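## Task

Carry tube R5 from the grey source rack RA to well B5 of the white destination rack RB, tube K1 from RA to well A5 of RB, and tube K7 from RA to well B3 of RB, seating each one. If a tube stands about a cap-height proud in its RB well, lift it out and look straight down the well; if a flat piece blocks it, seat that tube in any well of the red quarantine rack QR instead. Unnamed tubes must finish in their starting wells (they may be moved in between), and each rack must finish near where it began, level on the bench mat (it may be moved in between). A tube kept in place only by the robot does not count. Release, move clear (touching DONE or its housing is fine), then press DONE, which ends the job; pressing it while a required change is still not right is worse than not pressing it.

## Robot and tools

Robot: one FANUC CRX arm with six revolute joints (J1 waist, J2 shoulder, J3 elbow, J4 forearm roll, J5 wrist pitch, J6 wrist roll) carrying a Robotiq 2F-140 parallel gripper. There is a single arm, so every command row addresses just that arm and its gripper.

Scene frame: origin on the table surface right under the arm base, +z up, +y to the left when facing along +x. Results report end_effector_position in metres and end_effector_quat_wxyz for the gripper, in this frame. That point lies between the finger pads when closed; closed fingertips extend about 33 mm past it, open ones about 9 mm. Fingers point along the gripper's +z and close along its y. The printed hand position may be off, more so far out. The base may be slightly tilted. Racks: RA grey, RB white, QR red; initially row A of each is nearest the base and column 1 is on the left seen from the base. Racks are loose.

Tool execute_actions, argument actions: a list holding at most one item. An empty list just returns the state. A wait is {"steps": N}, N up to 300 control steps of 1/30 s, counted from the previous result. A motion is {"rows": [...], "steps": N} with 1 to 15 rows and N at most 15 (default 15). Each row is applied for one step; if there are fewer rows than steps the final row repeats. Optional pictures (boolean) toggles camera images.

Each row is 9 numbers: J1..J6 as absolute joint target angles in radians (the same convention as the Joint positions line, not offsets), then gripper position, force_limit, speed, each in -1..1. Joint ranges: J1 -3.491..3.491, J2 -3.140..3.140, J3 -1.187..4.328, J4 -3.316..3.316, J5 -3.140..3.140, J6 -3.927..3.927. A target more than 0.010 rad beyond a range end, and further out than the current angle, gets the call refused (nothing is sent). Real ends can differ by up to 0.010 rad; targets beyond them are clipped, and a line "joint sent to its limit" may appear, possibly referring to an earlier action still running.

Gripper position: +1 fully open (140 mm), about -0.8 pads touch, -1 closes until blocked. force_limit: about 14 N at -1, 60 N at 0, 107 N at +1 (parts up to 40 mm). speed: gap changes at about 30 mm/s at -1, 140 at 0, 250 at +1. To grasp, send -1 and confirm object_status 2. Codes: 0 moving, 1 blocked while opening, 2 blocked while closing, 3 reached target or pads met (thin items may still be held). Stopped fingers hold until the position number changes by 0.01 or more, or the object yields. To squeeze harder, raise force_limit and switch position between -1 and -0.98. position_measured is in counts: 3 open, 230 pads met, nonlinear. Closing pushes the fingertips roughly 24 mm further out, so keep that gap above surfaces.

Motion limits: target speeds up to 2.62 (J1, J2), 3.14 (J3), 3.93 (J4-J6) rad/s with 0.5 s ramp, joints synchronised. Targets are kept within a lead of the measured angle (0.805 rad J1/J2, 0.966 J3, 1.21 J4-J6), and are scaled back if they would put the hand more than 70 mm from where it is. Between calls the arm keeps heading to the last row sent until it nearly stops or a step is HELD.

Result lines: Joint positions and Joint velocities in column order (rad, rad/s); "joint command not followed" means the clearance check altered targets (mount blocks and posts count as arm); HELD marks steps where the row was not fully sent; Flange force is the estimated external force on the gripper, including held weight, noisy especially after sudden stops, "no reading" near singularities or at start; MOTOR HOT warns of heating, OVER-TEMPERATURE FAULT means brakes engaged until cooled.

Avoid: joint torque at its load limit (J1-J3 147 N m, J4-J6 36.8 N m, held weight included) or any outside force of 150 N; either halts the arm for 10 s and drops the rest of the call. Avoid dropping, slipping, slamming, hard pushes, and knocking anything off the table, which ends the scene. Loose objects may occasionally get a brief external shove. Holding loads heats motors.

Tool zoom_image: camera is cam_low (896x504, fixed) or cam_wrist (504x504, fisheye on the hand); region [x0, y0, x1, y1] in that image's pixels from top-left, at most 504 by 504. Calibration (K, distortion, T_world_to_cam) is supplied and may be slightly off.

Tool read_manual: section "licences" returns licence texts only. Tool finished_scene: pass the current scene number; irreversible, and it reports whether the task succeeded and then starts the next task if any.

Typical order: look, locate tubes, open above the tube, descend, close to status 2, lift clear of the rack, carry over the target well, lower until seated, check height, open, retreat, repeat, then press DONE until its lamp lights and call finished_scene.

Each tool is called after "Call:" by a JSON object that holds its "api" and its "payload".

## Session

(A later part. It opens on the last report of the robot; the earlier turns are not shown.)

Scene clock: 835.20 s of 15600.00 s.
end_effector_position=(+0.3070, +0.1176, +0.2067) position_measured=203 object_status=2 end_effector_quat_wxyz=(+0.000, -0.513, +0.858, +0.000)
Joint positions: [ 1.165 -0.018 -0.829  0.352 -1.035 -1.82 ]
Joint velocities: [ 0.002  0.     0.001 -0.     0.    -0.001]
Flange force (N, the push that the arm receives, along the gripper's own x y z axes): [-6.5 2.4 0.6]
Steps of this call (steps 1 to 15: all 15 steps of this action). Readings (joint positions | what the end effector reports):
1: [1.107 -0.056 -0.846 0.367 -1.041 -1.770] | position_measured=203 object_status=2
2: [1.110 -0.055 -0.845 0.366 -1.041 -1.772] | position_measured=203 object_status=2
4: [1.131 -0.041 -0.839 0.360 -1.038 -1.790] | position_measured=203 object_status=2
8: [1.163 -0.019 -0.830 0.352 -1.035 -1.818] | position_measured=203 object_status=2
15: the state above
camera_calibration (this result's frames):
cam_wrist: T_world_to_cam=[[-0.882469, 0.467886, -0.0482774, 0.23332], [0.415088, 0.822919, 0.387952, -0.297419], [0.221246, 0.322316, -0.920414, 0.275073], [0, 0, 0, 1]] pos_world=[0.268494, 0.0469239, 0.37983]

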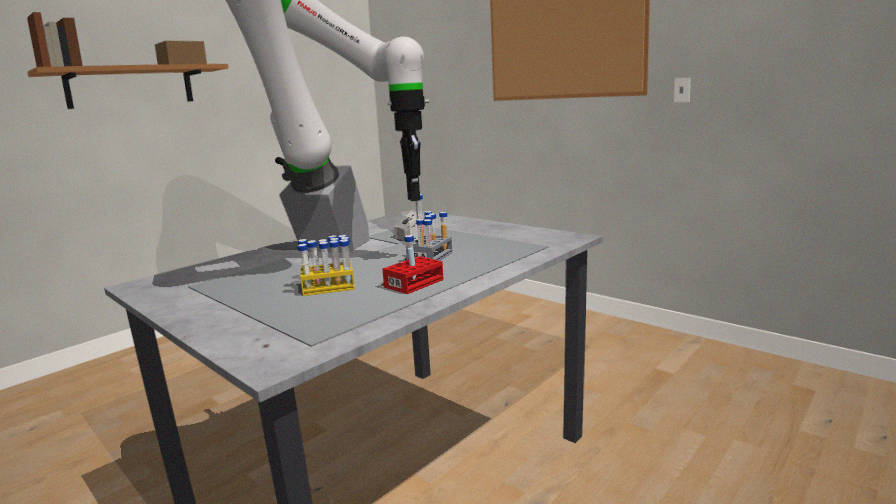

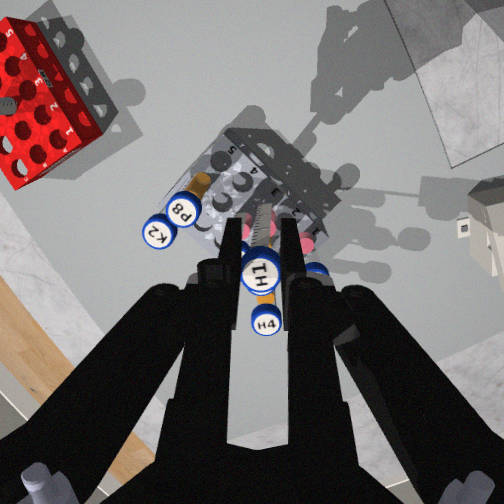

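Call:
{"api": "execute_actions", "payload": {"actions": [{"rows":[[1.148,0.002,-0.854,0.37,-0.989,-1.83,-1,0,-0.5],[1.148,0.002,-0.854,0.37,-0.989,-1.83,-1,0,-0.5],[1.148,0.002,-0.854,0.37,-0.989,-1.83,-1,0,-0.5],[1.148,0.002,-0.854,0.37,-0.989,-1.83,-1,0,-0.5],[1.148,0.002,-0.854,0.37,-0.989,-1.83,-1,0,-0.5],[1.148,0.002,-0.854,0.37,-0.989,-1.83,-1,0,-0.5],[1.134,0.022,-0.869,0.384,-0.955,-1.838,-1,0,-0.5]]}]}}

Call:
{"api": "execute_actions", "payload": {"actions": [{"rows":[[1.113,0.058,-0.893,0.41,-0.895,-1.853,-1,0,-0.5]]}]}}

Scene clock: 846.13 s of 15600.00 s.
end_effector_position=(+0.3073, +0.1146, +0.1814) position_measured=203 object_status=2 end_effector_quat_wxyz=(+0.000, -0.511, +0.860, -0.001)
Joint positions: [ 1.134  0.022 -0.869  0.384 -0.956 -1.838]
Joint velocities: [-0.005  0.004 -0.004  0.005  0.009 -0.002]
Flange force (N, the push that the arm receives, along the gripper's own x y z axes): [-7.4 0.1 2.8]
Steps of this call (steps 1 to 15: the robot went on to your last target; steps 16 to 90: nothing new was sent; then 7.43 s passed at rest; steps 91 to 105: all 15 steps of this action). Readings (joint positions | what the end effector reports):
91: [1.165 -0.018 -0.829 0.352 -1.035 -1.820] | position_measured=203 object_status=2
92: [1.164 -0.016 -0.831 0.353 -1.031 -1.821] | position_measured=203 object_status=2
94: [1.155 -0.006 -0.844 0.362 -1.007 -1.826] | position_measured=203 object_status=2
98: [1.147 0.004 -0.855 0.371 -0.986 -1.831] | position_measured=203 object_status=2
105: the state above
camera_calibration (this result's frames):
cam_wrist: T_world_to_cam=[[-0.880003, 0.472254, -0.0507041, 0.232956], [0.418684, 0.821697, 0.386676, -0.285976], [0.224272, 0.319047, -0.920821, 0.252128], [0, 0, 0, 1]] pos_world=[0.26819, 0.0445308, 0.354556]

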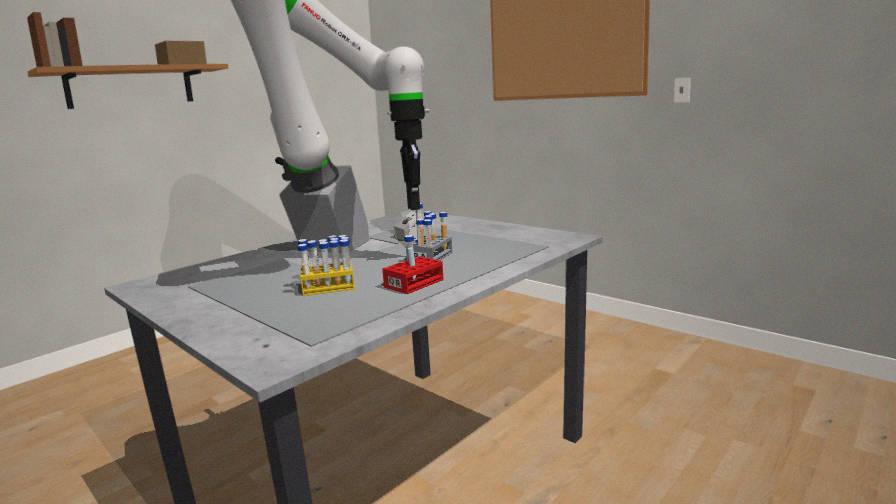

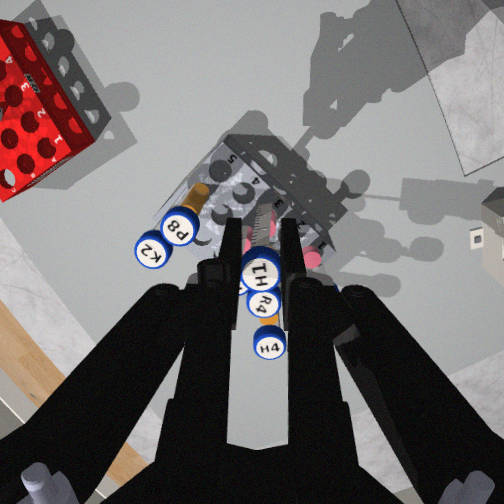

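Scene clock: 846.63 s of 15600.00 s.
end_effector_position=(+0.3073, +0.1145, +0.1632) position_measured=203 object_status=2 end_effector_quat_wxyz=(+0.000, -0.511, +0.860, -0.001)
Joint positions: [ 1.113  0.058 -0.893  0.41  -0.895 -1.853]
Joint velocities: [-0.001 -0.002  0.     0.     0.     0.001]
Flange force (N, the push that the arm receives, along the gripper's own x y z axes): [-6.9 3.8 1.0]
Steps of this call (steps 1 to 15: all 15 steps of this action). Readings (joint positions | what the end effector reports):
1: [1.134 0.022 -0.869 0.384 -0.955 -1.838] | position_measured=203 object_status=2
2: [1.133 0.024 -0.870 0.386 -0.951 -1.839] | position_measured=203 object_status=2
4: [1.123 0.041 -0.882 0.398 -0.923 -1.846] | position_measured=203 object_status=2
8: [1.114 0.057 -0.892 0.409 -0.897 -1.853] | position_measured=203 object_status=2
15: the state above
camera_calibration (this result's frames):
cam_wrist: T_world_to_cam=[[-0.87984, 0.472501, -0.0512378, 0.232065], [0.418785, 0.821728, 0.386499, -0.278882], [0.224725, 0.3186, -0.920865, 0.235338], [0, 0, 0, 1]] pos_world=[0.268085, 0.0445359, 0.336392]

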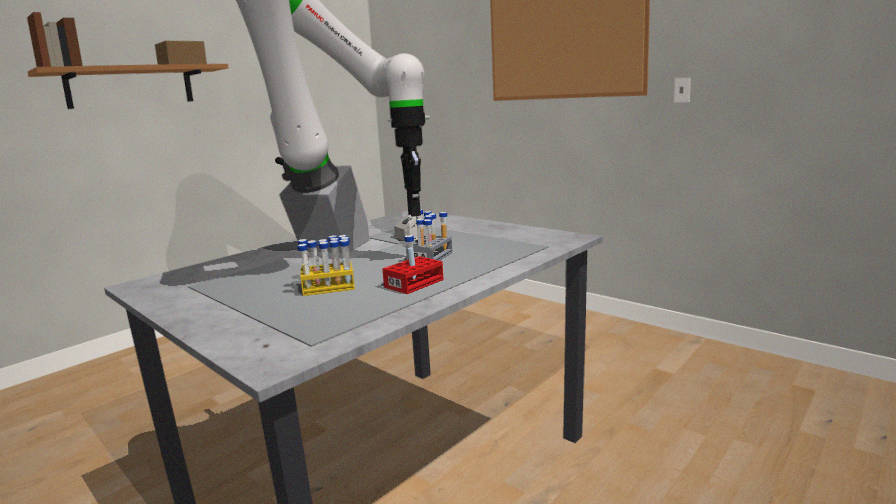

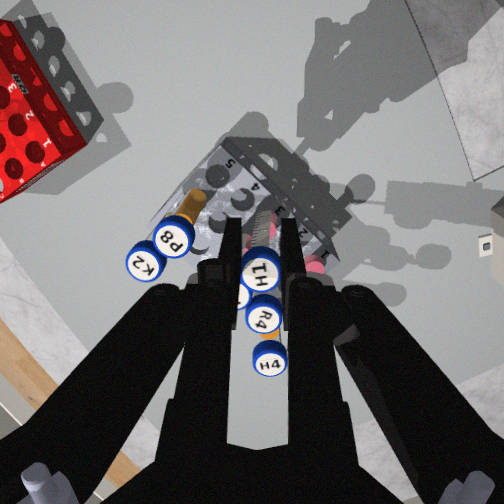

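Call:
{"api": "execute_actions", "payload": {"actions": [{"rows":[[1.113,0.058,-0.893,0.41,-0.895,-1.853,-0.48,0,-0.5],[1.113,0.058,-0.893,0.41,-0.895,-1.853,-0.48,0,-0.5],[1.113,0.058,-0.893,0.41,-0.895,-1.853,-0.48,0,-0.5],[1.113,0.058,-0.893,0.41,-0.895,-1.853,-0.48,0,-0.5],[1.113,0.058,-0.893,0.41,-0.895,-1.853,-0.48,0,-0.5],[1.113,0.058,-0.893,0.41,-0.895,-1.853,-0.48,0,-0.5],[1.165,-0.018,-0.829,0.352,-1.035,-1.82,-0.48,0,-0.5]]}]}}

Call:
{"api": "execute_actions", "payload": {"actions": [{"rows":[[1.2838,-0.0466,-0.6795,0.2864,-1.234,-2.9,-0.9,0,-0.5]]}], "pictures": false}}

Call:
{"api": "execute_actions", "payload": {"actions": [{"steps":15}]}}

Call:
{"api": "zoom_image", "payload": {"camera": "cam_low", "region": [380,190,470,270]}}

Scene clock: 862.23 s of 15600.00 s.
end_effector_position=(+0.3072, +0.1176, +0.2057) position_measured=190 object_status=3 end_effector_quat_wxyz=(+0.001, -0.513, +0.858, +0.000)
Joint positions: [ 1.164 -0.016 -0.831  0.354 -1.031 -1.821]
Joint velocities: [ 0.048 -0.061  0.052 -0.052 -0.119  0.028]
Flange force (N, the push that the arm receives, along the gripper's own x y z axes): [2.0 4.3 -17.0]
Steps of this call (steps 1 to 15: the robot went on to your last target; steps 16 to 90: nothing new was sent; then 12.10 s passed at rest; steps 91 to 105: all 15 steps of this action). Readings (joint positions | what the end effector reports):
91: [1.113 0.058 -0.893 0.410 -0.895 -1.853] | position_measured=203 object_status=0
92: [1.113 0.058 -0.893 0.410 -0.895 -1.853] | position_measured=203 object_status=0
94: [1.113 0.058 -0.893 0.410 -0.895 -1.853] | position_measured=193 object_status=0
98: [1.114 0.056 -0.891 0.409 -0.899 -1.852] | position_measured=190 object_status=0
105: the state above
camera_calibration (this result's frames):
cam_wrist: T_world_to_cam=[[-0.882303, 0.468166, -0.048602, 0.233414], [0.41519, 0.822763, 0.388172, -0.297186], [0.221717, 0.322307, -0.920304, 0.273869], [0, 0, 0, 1]] pos_world=[0.268609, 0.0469674, 0.378747]

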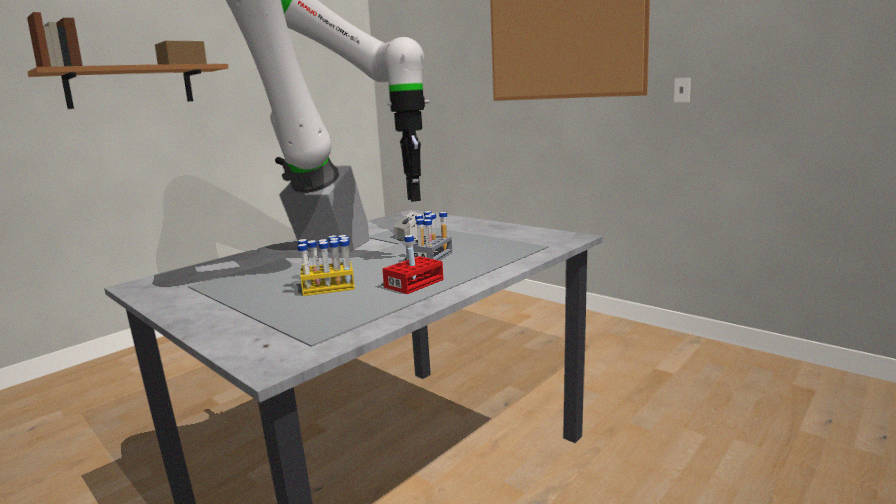

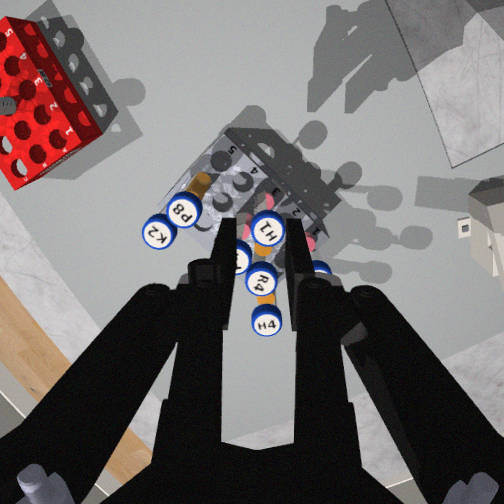

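Scene clock: 862.73 s of 15600.00 s.
end_effector_position=(+0.3037, +0.1401, +0.2594) position_measured=233 object_status=0 end_effector_quat_wxyz=(+0.000, -0.162, +0.987, -0.001)
Joint positions: [ 1.251 -0.039 -0.72   0.304 -1.181 -2.593]
Joint velocities: [ 0.228 -0.051  0.285 -0.121 -0.368 -2.145]
Flange force (N, the push that the arm receives, along the gripper's own x y z axes): [-0.8 7.7 -5.2]
Steps of this call (steps 1 to 15: all 15 steps of this action). Readings (joint positions | what the end effector reports):
1: [1.164 -0.017 -0.830 0.353 -1.033 -1.820] | position_measured=190 object_status=0
2: [1.165 -0.018 -0.829 0.352 -1.035 -1.824] | position_measured=191 object_status=0
4: [1.170 -0.019 -0.823 0.349 -1.043 -1.858] | position_measured=201 object_status=0
8: [1.189 -0.025 -0.798 0.338 -1.078 -2.028] | position_measured=219 object_status=0
15: the state above

Scene clock: 863.23 s of 15600.00 s.
end_effector_position=(+0.3002, +0.1479, +0.2796) position_measured=233 object_status=3 end_effector_quat_wxyz=(-0.000, -0.015, +1.000, -0.001)
Joint positions: [ 1.284 -0.047 -0.68   0.286 -1.234 -2.9  ]
Joint velocities: [ 0.001 -0.    -0.    -0.001  0.     0.   ]
Flange force (N, the push that the arm receives, along the gripper's own x y z axes): [0.1 6.4 -0.3]
Steps of this call (steps 1 to 15: the robot went on to your last target). Readings (joint positions | what the end effector reports):
1: [1.259 -0.041 -0.711 0.300 -1.193 -2.661] | position_measured=233 object_status=0
2: [1.265 -0.042 -0.703 0.297 -1.203 -2.721] | position_measured=233 object_status=3
4: [1.275 -0.045 -0.691 0.291 -1.219 -2.815] | position_measured=233 object_status=3
8: [1.284 -0.047 -0.680 0.287 -1.234 -2.898] | position_measured=233 object_status=3
15: the state above
camera_calibration (this result's frames):
cam_wrist: T_world_to_cam=[[-0.0351038, 0.998152, -0.0495938, -0.115737], [0.920829, 0.0515898, 0.386539, -0.38513], [0.388383, -0.0320985, -0.920939, 0.336236], [0, 0, 0, 1]] pos_world=[0.219988, 0.146185, 0.452781]

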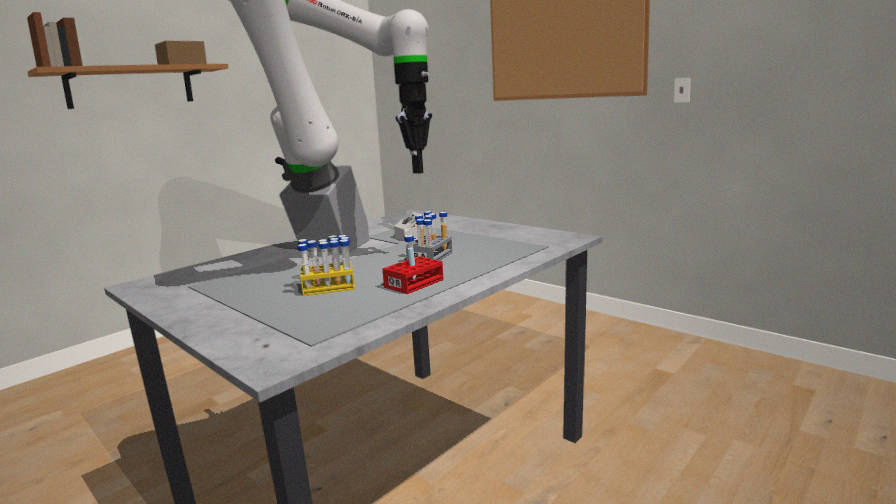

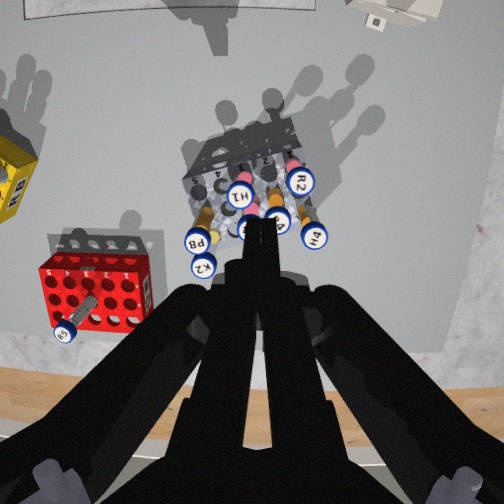

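Region (380, 190, 470, 270) of cam_low's 896x504 image, scaled by 5.600, with more detail than that image has.

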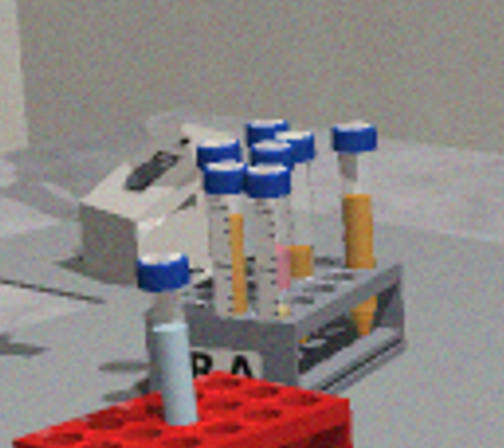

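Call:
{"api": "execute_actions", "payload": {"actions": []}}

Scene clock: 887.50 s of 15600.00 s.
end_effector_position=(+0.3002, +0.1479, +0.2796) position_measured=233 object_status=3 end_effector_quat_wxyz=(-0.000, -0.015, +1.000, -0.001)
Joint positions: [ 1.284 -0.047 -0.679  0.286 -1.234 -2.9  ]
Joint velocities: [-0.    -0.001 -0.    -0.     0.    -0.   ]
Flange force (N, the push that the arm receives, along the gripper's own x y z axes): [-0.1 6.6 -0.6]
Steps of this call (steps 1 to 15: the robot went on to your last target; steps 16 to 130: nothing new was sent; then 19.93 s passed at rest). Readings (joint positions | what the end effector reports):
1: [1.284 -0.047 -0.680 0.286 -1.234 -2.900] | position_measured=233 object_status=3
2: [1.284 -0.047 -0.680 0.286 -1.234 -2.900] | position_measured=233 object_status=3
4: [1.284 -0.047 -0.680 0.286 -1.234 -2.900] | position_measured=233 object_status=3
8: [1.284 -0.047 -0.680 0.286 -1.234 -2.900] | position_measured=233 object_status=3
130: the state above
The arm was judged still, so your last target was given up. Only a new action makes it travel on or press farther. Fingers that are still opening or closing keep moving.
camera_calibration (this result's frames):
cam_wrist: T_world_to_cam=[[-0.035077, 0.998154, -0.0495824, -0.115755], [0.920828, 0.051561, 0.386546, -0.385131], [0.388389, -0.032098, -0.920936, 0.33624], [0, 0, 0, 1]] pos_world=[0.219987, 0.146192, 0.452787]

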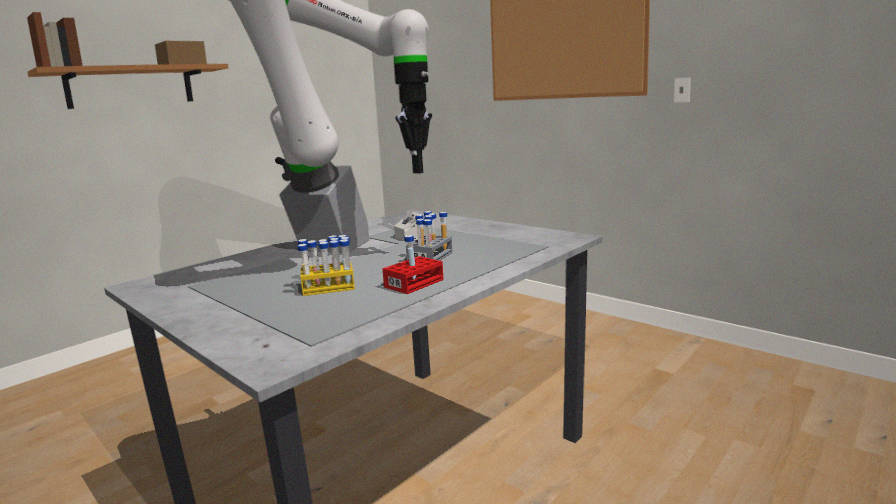

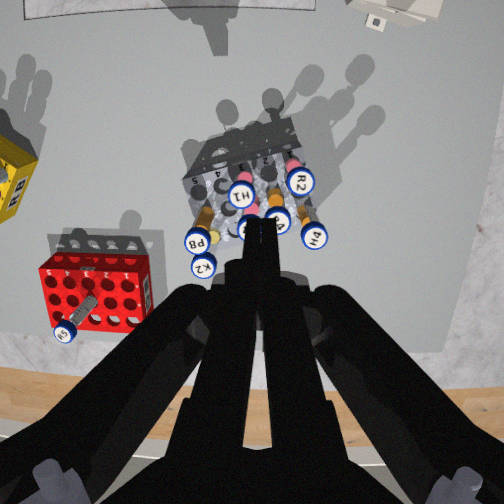

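Call:
{"api": "execute_actions", "payload": {"actions": [{"rows":[[1.825,0.188,-0.675,0.104,-1.086,-3.4,-0.9,0,-0.5]]}], "pictures": false}}

Call:
{"api": "execute_actions", "payload": {"actions": [{"steps":60}]}}

Scene clock: 903.70 s of 15600.00 s.
end_effector_position=(+0.1944, +0.2381, +0.2659) position_measured=233 object_status=3 end_effector_quat_wxyz=(-0.004, -0.010, +1.000, +0.006)
Joint positions: [ 1.602  0.091 -0.677  0.179 -1.147 -3.194]
Joint velocities: [ 0.814  0.351  0.007 -0.273  0.22  -0.748]
Flange force (N, the push that the arm receives, along the gripper's own x y z axes): [3.8 6.5 -2.9]
Steps of this call (steps 1 to 90: nothing new was sent; then 12.70 s passed at rest; steps 91 to 105: all 15 steps of this action). Readings (joint positions | what the end effector reports):
91: [1.284 -0.047 -0.679 0.286 -1.234 -2.900] | position_measured=233 object_status=3
92: [1.287 -0.046 -0.679 0.286 -1.234 -2.903] | position_measured=233 object_status=3
94: [1.309 -0.036 -0.679 0.278 -1.227 -2.923] | position_measured=233 object_status=3
98: [1.411 0.009 -0.678 0.244 -1.199 -3.018] | position_measured=233 object_status=3
105: the state above

Scene clock: 905.70 s of 15600.00 s.
end_effector_position=(+0.1101, +0.2707, +0.2495) position_measured=233 object_status=3 end_effector_quat_wxyz=(+0.000, -0.000, +1.000, +0.001)
Joint positions: [ 1.825  0.188 -0.675  0.104 -1.086 -3.4  ]
Joint velocities: [ 0.001 -0.     0.    -0.     0.001 -0.001]
Flange force (N, the push that the arm receives, along the gripper's own x y z axes): [3.7 6.1 1.4]
Steps of this call (steps 1 to 30: the robot went on to your last target; steps 31 to 60: nothing new was sent). Readings (joint positions | what the end effector reports):
1: [1.629 0.103 -0.677 0.170 -1.140 -3.219] | position_measured=233 object_status=3
2: [1.657 0.115 -0.676 0.161 -1.132 -3.245] | position_measured=233 object_status=3
4: [1.713 0.139 -0.676 0.142 -1.117 -3.296] | position_measured=233 object_status=3
8: [1.802 0.178 -0.675 0.112 -1.092 -3.379] | position_measured=233 object_status=3
60: the state above
The arm was judged still, so your last target was given up. Only a new action makes it travel on or press farther. Fingers that are still opening or closing keep moving.
camera_calibration (this result's frames):
cam_wrist: T_world_to_cam=[[-0.00620821, 0.998885, -0.0468102, -0.250558], [0.921378, 0.0239059, 0.387931, -0.197738], [0.388617, -0.0407216, -0.920499, 0.388484], [0, 0, 0, 1]] pos_world=[0.029664, 0.270825, 0.422579]

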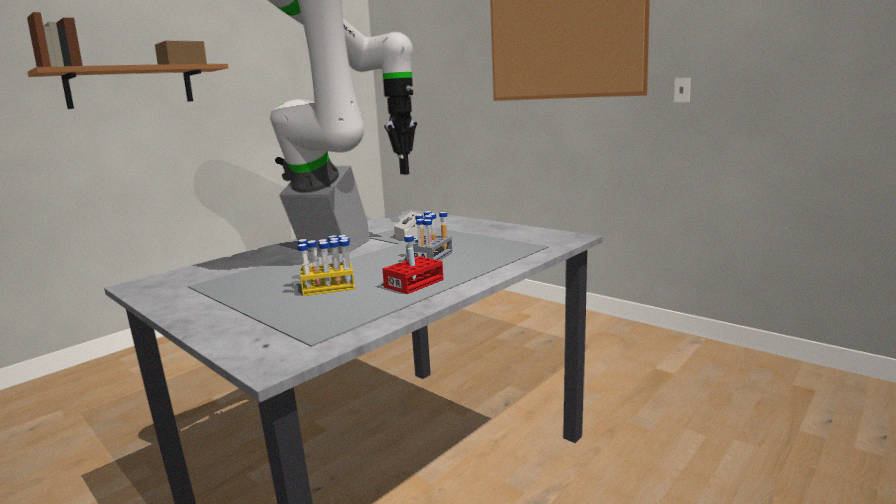

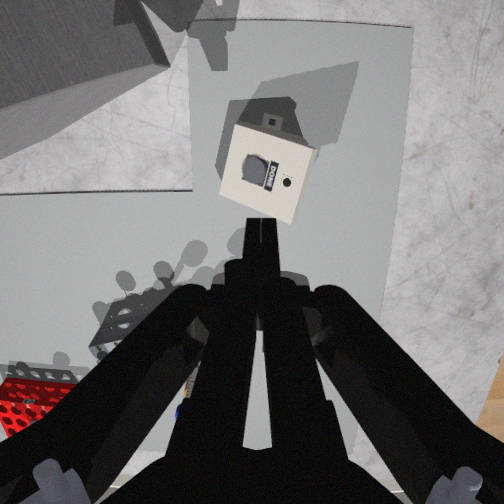

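Call:
{"api": "execute_actions", "payload": {"actions": [{"rows":[[1.84,0.3224,-0.821,0.118,-0.8097,-3.44,-0.9,0,-0.5]]}], "pictures": false}}

Call:
{"api": "execute_actions", "payload": {"actions": [{"steps":30}]}}

Scene clock: 917.53 s of 15600.00 s.
end_effector_position=(+0.0989, +0.2580, +0.1597) position_measured=233 object_status=3 end_effector_quat_wxyz=(+0.000, -0.004, +1.000, +0.000)
Joint positions: [ 1.84   0.322 -0.821  0.118 -0.81  -3.44 ]
Joint velocities: [ 0.     0.005 -0.006 -0.     0.011 -0.002]
Flange force (N, the push that the arm receives, along the gripper's own x y z axes): [5.3 4.7 5.8]
Steps of this call (steps 1 to 90: nothing new was sent; then 8.33 s passed at rest; steps 91 to 105: all 15 steps of this action). Readings (joint positions | what the end effector reports):
91: [1.825 0.188 -0.675 0.104 -1.086 -3.400] | position_measured=233 object_status=3
92: [1.825 0.190 -0.677 0.104 -1.081 -3.401] | position_measured=233 object_status=3
94: [1.827 0.206 -0.695 0.105 -1.048 -3.405] | position_measured=233 object_status=3
98: [1.835 0.277 -0.772 0.113 -0.903 -3.427] | position_measured=233 object_status=3
105: the state above

Scene clock: 918.53 s of 15600.00 s.
end_effector_position=(+0.0989, +0.2578, +0.1594) position_measured=233 object_status=3 end_effector_quat_wxyz=(+0.000, -0.004, +1.000, -0.000)
Joint positions: [ 1.84   0.322 -0.821  0.118 -0.81  -3.44 ]
Joint velocities: [-0.001 -0.     0.    -0.     0.     0.001]
Flange force (N, the push that the arm receives, along the gripper's own x y z axes): [5.6 5.9 4.6]
Steps of this call (steps 1 to 15: the robot went on to your last target; steps 16 to 30: nothing new was sent). Readings (joint positions | what the end effector reports):
1: [1.840 0.322 -0.821 0.118 -0.810 -3.440] | position_measured=233 object_status=3
2: [1.840 0.322 -0.821 0.118 -0.810 -3.440] | position_measured=233 object_status=3
4: [1.840 0.322 -0.821 0.118 -0.810 -3.440] | position_measured=233 object_status=3
8: [1.840 0.322 -0.821 0.118 -0.810 -3.440] | position_measured=233 object_status=3
30: the state above
The arm was judged still, so your last target was given up. Only a new action makes it travel on or press farther. Fingers that are still opening or closing keep moving.
camera_calibration (this result's frames):
cam_wrist: T_world_to_cam=[[-0.0133914, 0.998729, -0.0485999, -0.240976], [0.921449, 0.0311993, 0.387245, -0.153944], [0.388269, -0.0395966, -0.920695, 0.309191], [0, 0, 0, 1]] pos_world=[0.0185753, 0.257715, 0.332573]

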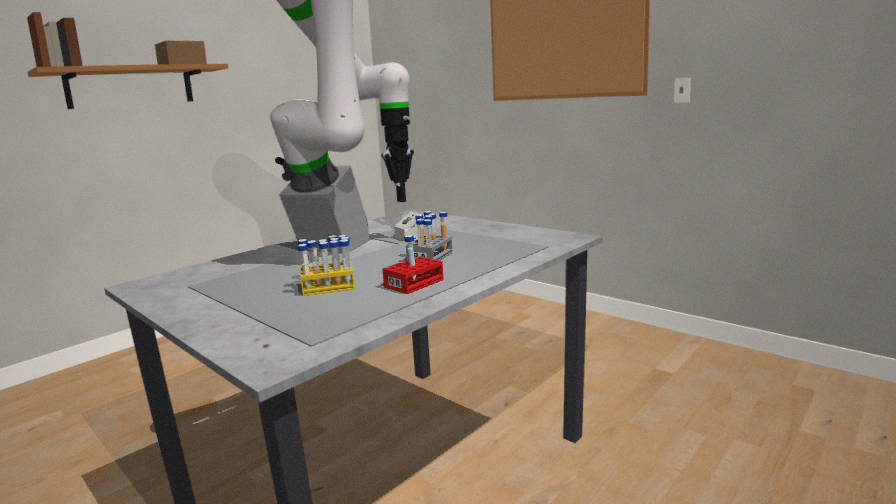

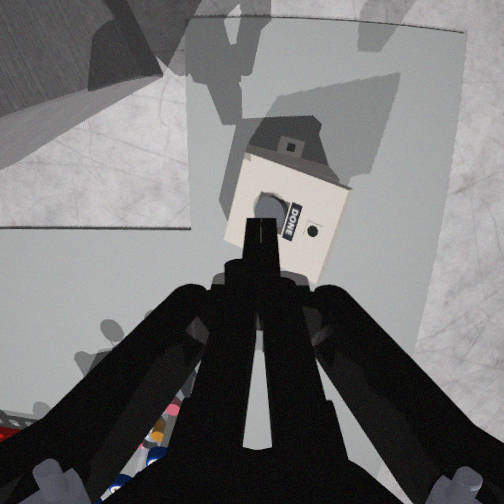

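Call:
{"api": "execute_actions", "payload": {"actions": [{"rows":[[1.811,0.4632,-0.8593,0.162,-0.631,-3.46,-0.9,0,-0.5]]}]}}

Scene clock: 933.83 s of 15600.00 s.
end_effector_position=(+0.1017, +0.2610, +0.1075) position_measured=233 object_status=3 end_effector_quat_wxyz=(-0.000, -0.005, +1.000, -0.000)
Joint positions: [ 1.811  0.463 -0.859  0.162 -0.631 -3.46 ]
Joint velocities: [ 0.001  0.002 -0.001  0.001  0.002 -0.   ]
Flange force (N, the push that the arm receives, along the gripper's own x y z axes): [3.8 5.9 4.0]
Steps of this call (steps 1 to 90: nothing new was sent; then 11.80 s passed at rest; steps 91 to 105: all 15 steps of this action). Readings (joint positions | what the end effector reports):
91: [1.840 0.323 -0.821 0.118 -0.810 -3.440] | position_measured=233 object_status=3
92: [1.840 0.325 -0.822 0.118 -0.806 -3.440] | position_measured=233 object_status=3
94: [1.836 0.348 -0.828 0.125 -0.778 -3.444] | position_measured=233 object_status=3
98: [1.817 0.435 -0.852 0.153 -0.667 -3.456] | position_measured=233 object_status=3
105: the state above
camera_calibration (this result's frames):
cam_wrist: T_world_to_cam=[[-0.0159824, 0.998686, -0.0486887, -0.246392], [0.921654, 0.0335952, 0.386555, -0.137067], [0.387683, -0.0386961, -0.92098, 0.260291], [0, 0, 0, 1]] pos_world=[0.0214797, 0.260746, 0.28071]

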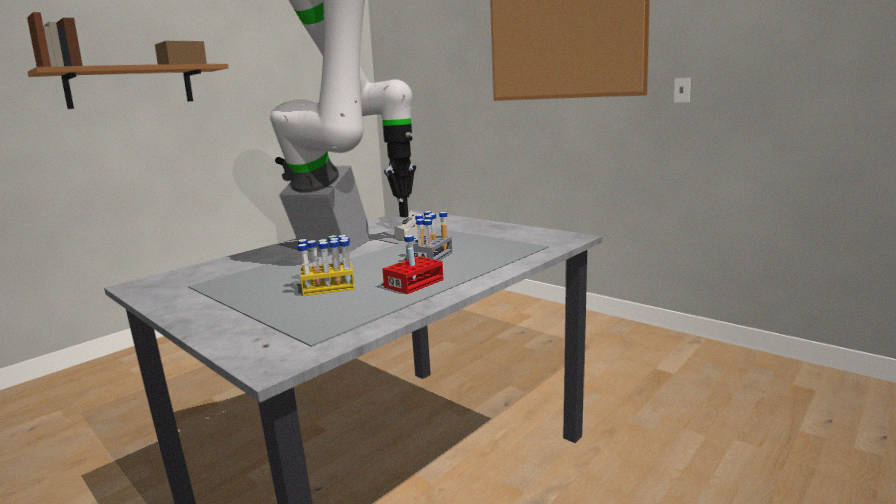

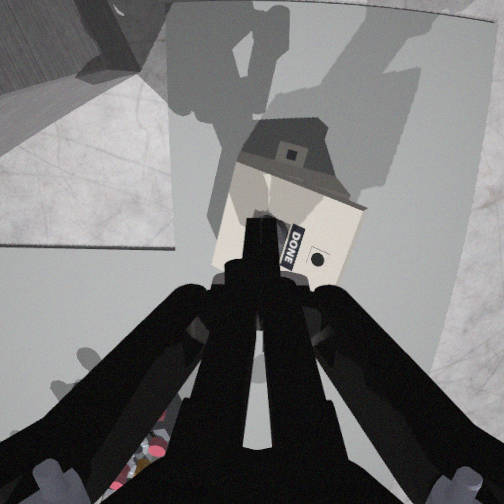

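Call:
{"api": "execute_actions", "payload": {"actions": [{"rows":[[1.8086,0.4856,-0.8633,0.169,-0.604,-3.465,-0.9,0,-0.5]]}]}}

Call:
{"api": "execute_actions", "payload": {"actions": [{"rows":[[1.8077,0.494,-0.8648,0.172,-0.594,-3.467,-0.9,0,-0.5]]}]}}

Scene clock: 941.83 s of 15600.00 s.
end_effector_position=(+0.1012, +0.2618, +0.0999) position_measured=233 object_status=3 end_effector_quat_wxyz=(-0.001, -0.005, +1.000, +0.000)
Joint positions: [ 1.809  0.486 -0.863  0.169 -0.604 -3.465]
Joint velocities: [0.001 0.002 0.001 0.    0.    0.   ]
Flange force (N, the push that the arm receives, along the gripper's own x y z axes): [5.5 5.5 5.8]
Steps of this call (steps 1 to 15: the robot went on to your last target; steps 16 to 90: nothing new was sent; then 4.50 s passed at rest; steps 91 to 105: all 15 steps of this action). Readings (joint positions | what the end effector reports):
91: [1.811 0.463 -0.859 0.162 -0.631 -3.460] | position_measured=233 object_status=3
92: [1.811 0.466 -0.860 0.163 -0.628 -3.461] | position_measured=233 object_status=3
94: [1.809 0.478 -0.862 0.167 -0.613 -3.463] | position_measured=233 object_status=3
98: [1.809 0.485 -0.863 0.169 -0.605 -3.465] | position_measured=233 object_status=3
105: the state above
camera_calibration (this result's frames):
cam_wrist: T_world_to_cam=[[-0.0169781, 0.998698, -0.0481074, -0.2475], [0.921876, 0.0342641, 0.385966, -0.133873], [0.387112, -0.0377961, -0.921258, 0.253381], [0, 0, 0, 1]] pos_world=[0.0211254, 0.261341, 0.273193]

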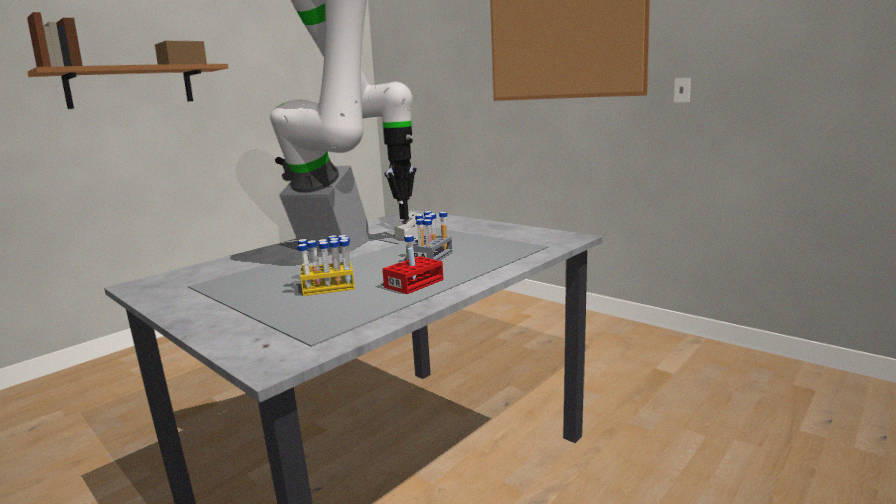

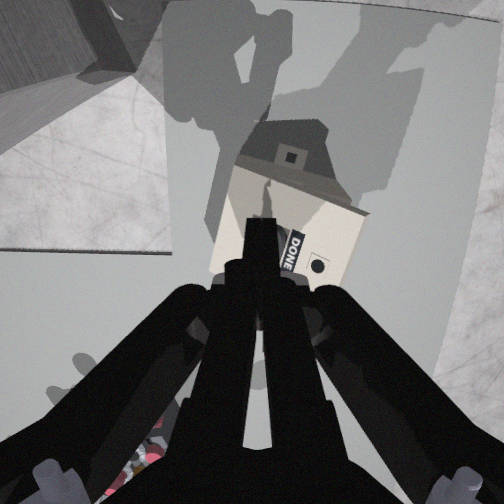

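Scene clock: 942.33 s of 15600.00 s.
end_effector_position=(+0.1011, +0.2621, +0.0971) position_measured=233 object_status=3 end_effector_quat_wxyz=(-0.001, -0.006, +1.000, +0.000)
Joint positions: [ 1.808  0.494 -0.865  0.172 -0.594 -3.467]
Joint velocities: [-0.001  0.002  0.001  0.     0.    -0.   ]
Flange force (N, the push that the arm receives, along the gripper's own x y z axes): [6.4 5.6 2.9]
Steps of this call (steps 1 to 15: all 15 steps of this action). Readings (joint positions | what the end effector reports):
1: [1.809 0.486 -0.863 0.169 -0.604 -3.465] | position_measured=233 object_status=3
2: [1.808 0.487 -0.864 0.170 -0.602 -3.465] | position_measured=233 object_status=3
4: [1.808 0.492 -0.864 0.171 -0.596 -3.467] | position_measured=233 object_status=3
8: [1.808 0.494 -0.865 0.172 -0.594 -3.467] | position_measured=233 object_status=3
15: the state above
camera_calibration (this result's frames):
cam_wrist: T_world_to_cam=[[-0.0175751, 0.998697, -0.0479166, -0.247871], [0.921895, 0.0347377, 0.38588, -0.132796], [0.387042, -0.0373922, -0.921304, 0.250781], [0, 0, 0, 1]] pos_world=[0.0210046, 0.261538, 0.270412]

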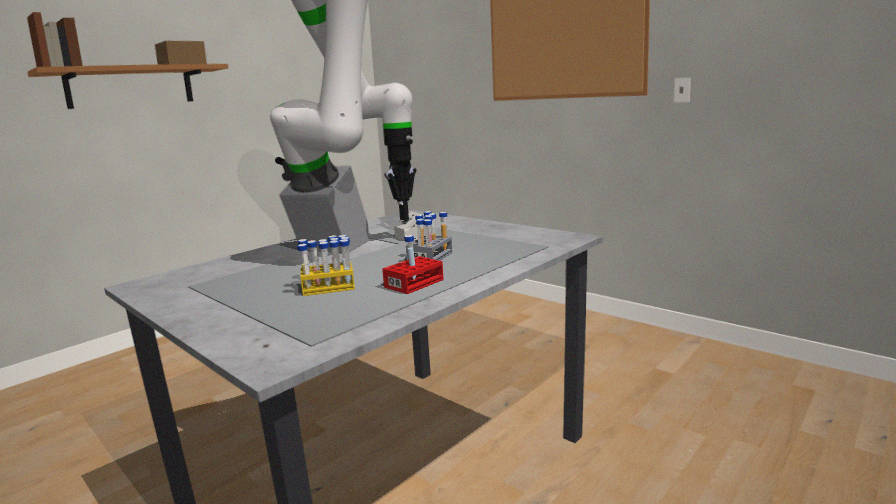

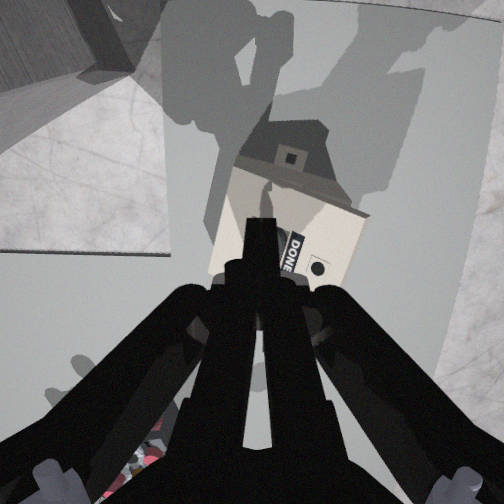

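Call:
{"api": "execute_actions", "payload": {"actions": [{"rows":[[1.8068,0.5024,-0.8666,0.175,-0.584,-3.469,-0.9,0,-0.5]]}]}}

Scene clock: 954.93 s of 15600.00 s.
end_effector_position=(+0.1009, +0.2621, +0.0943) position_measured=233 object_status=3 end_effector_quat_wxyz=(-0.001, -0.006, +1.000, +0.000)
Joint positions: [ 1.807  0.502 -0.867  0.175 -0.584 -3.469]
Joint velocities: [-0.001 -0.002 -0.    -0.001 -0.    -0.   ]
Flange force (N, the push that the arm receives, along the gripper's own x y z axes): no reading
The task's run ended inside this call: 8 steps that you had sent did not run.
Steps of this call (steps 1 to 15: the robot went on to your last target; steps 16 to 90: nothing new was sent; then 9.37 s passed at rest; steps 91 to 97: the first 7 steps of this action). Readings (joint positions | what the end effector reports):
91: [1.808 0.494 -0.865 0.172 -0.594 -3.467] | position_measured=233 object_status=3
92: [1.807 0.496 -0.865 0.173 -0.592 -3.467] | position_measured=233 object_status=3
94: [1.807 0.500 -0.866 0.174 -0.587 -3.469] | position_measured=233 object_status=3
97: [1.807 0.502 -0.867 0.175 -0.584 -3.469] | position_measured=233 object_status=3
camera_calibration (this result's frames):
cam_wrist: T_world_to_cam=[[-0.0182169, 0.998679, -0.0480375, -0.247965], [0.921911, 0.0353731, 0.385783, -0.131737], [0.386972, -0.0372585, -0.921338, 0.248166], [0, 0, 0, 1]] pos_world=[0.0208992, 0.261544, 0.267555]
The task's run has ended: the event that ends the task has happened.

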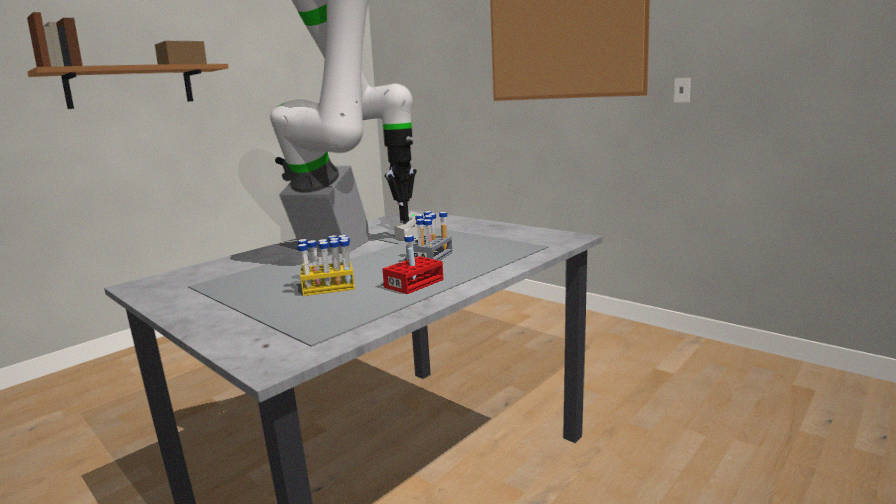

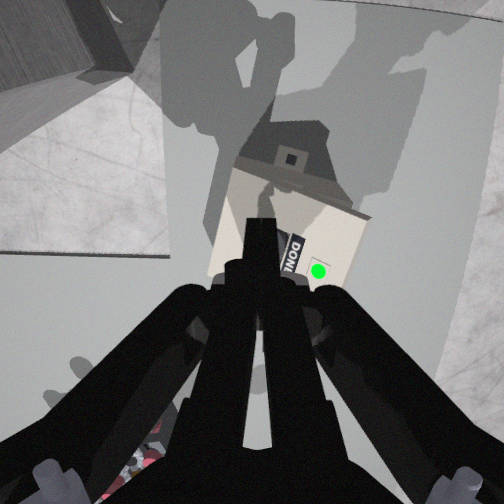

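Call:
{"api": "finished_scene", "payload": {"scene": 2}}

The scene is finished: the task was done.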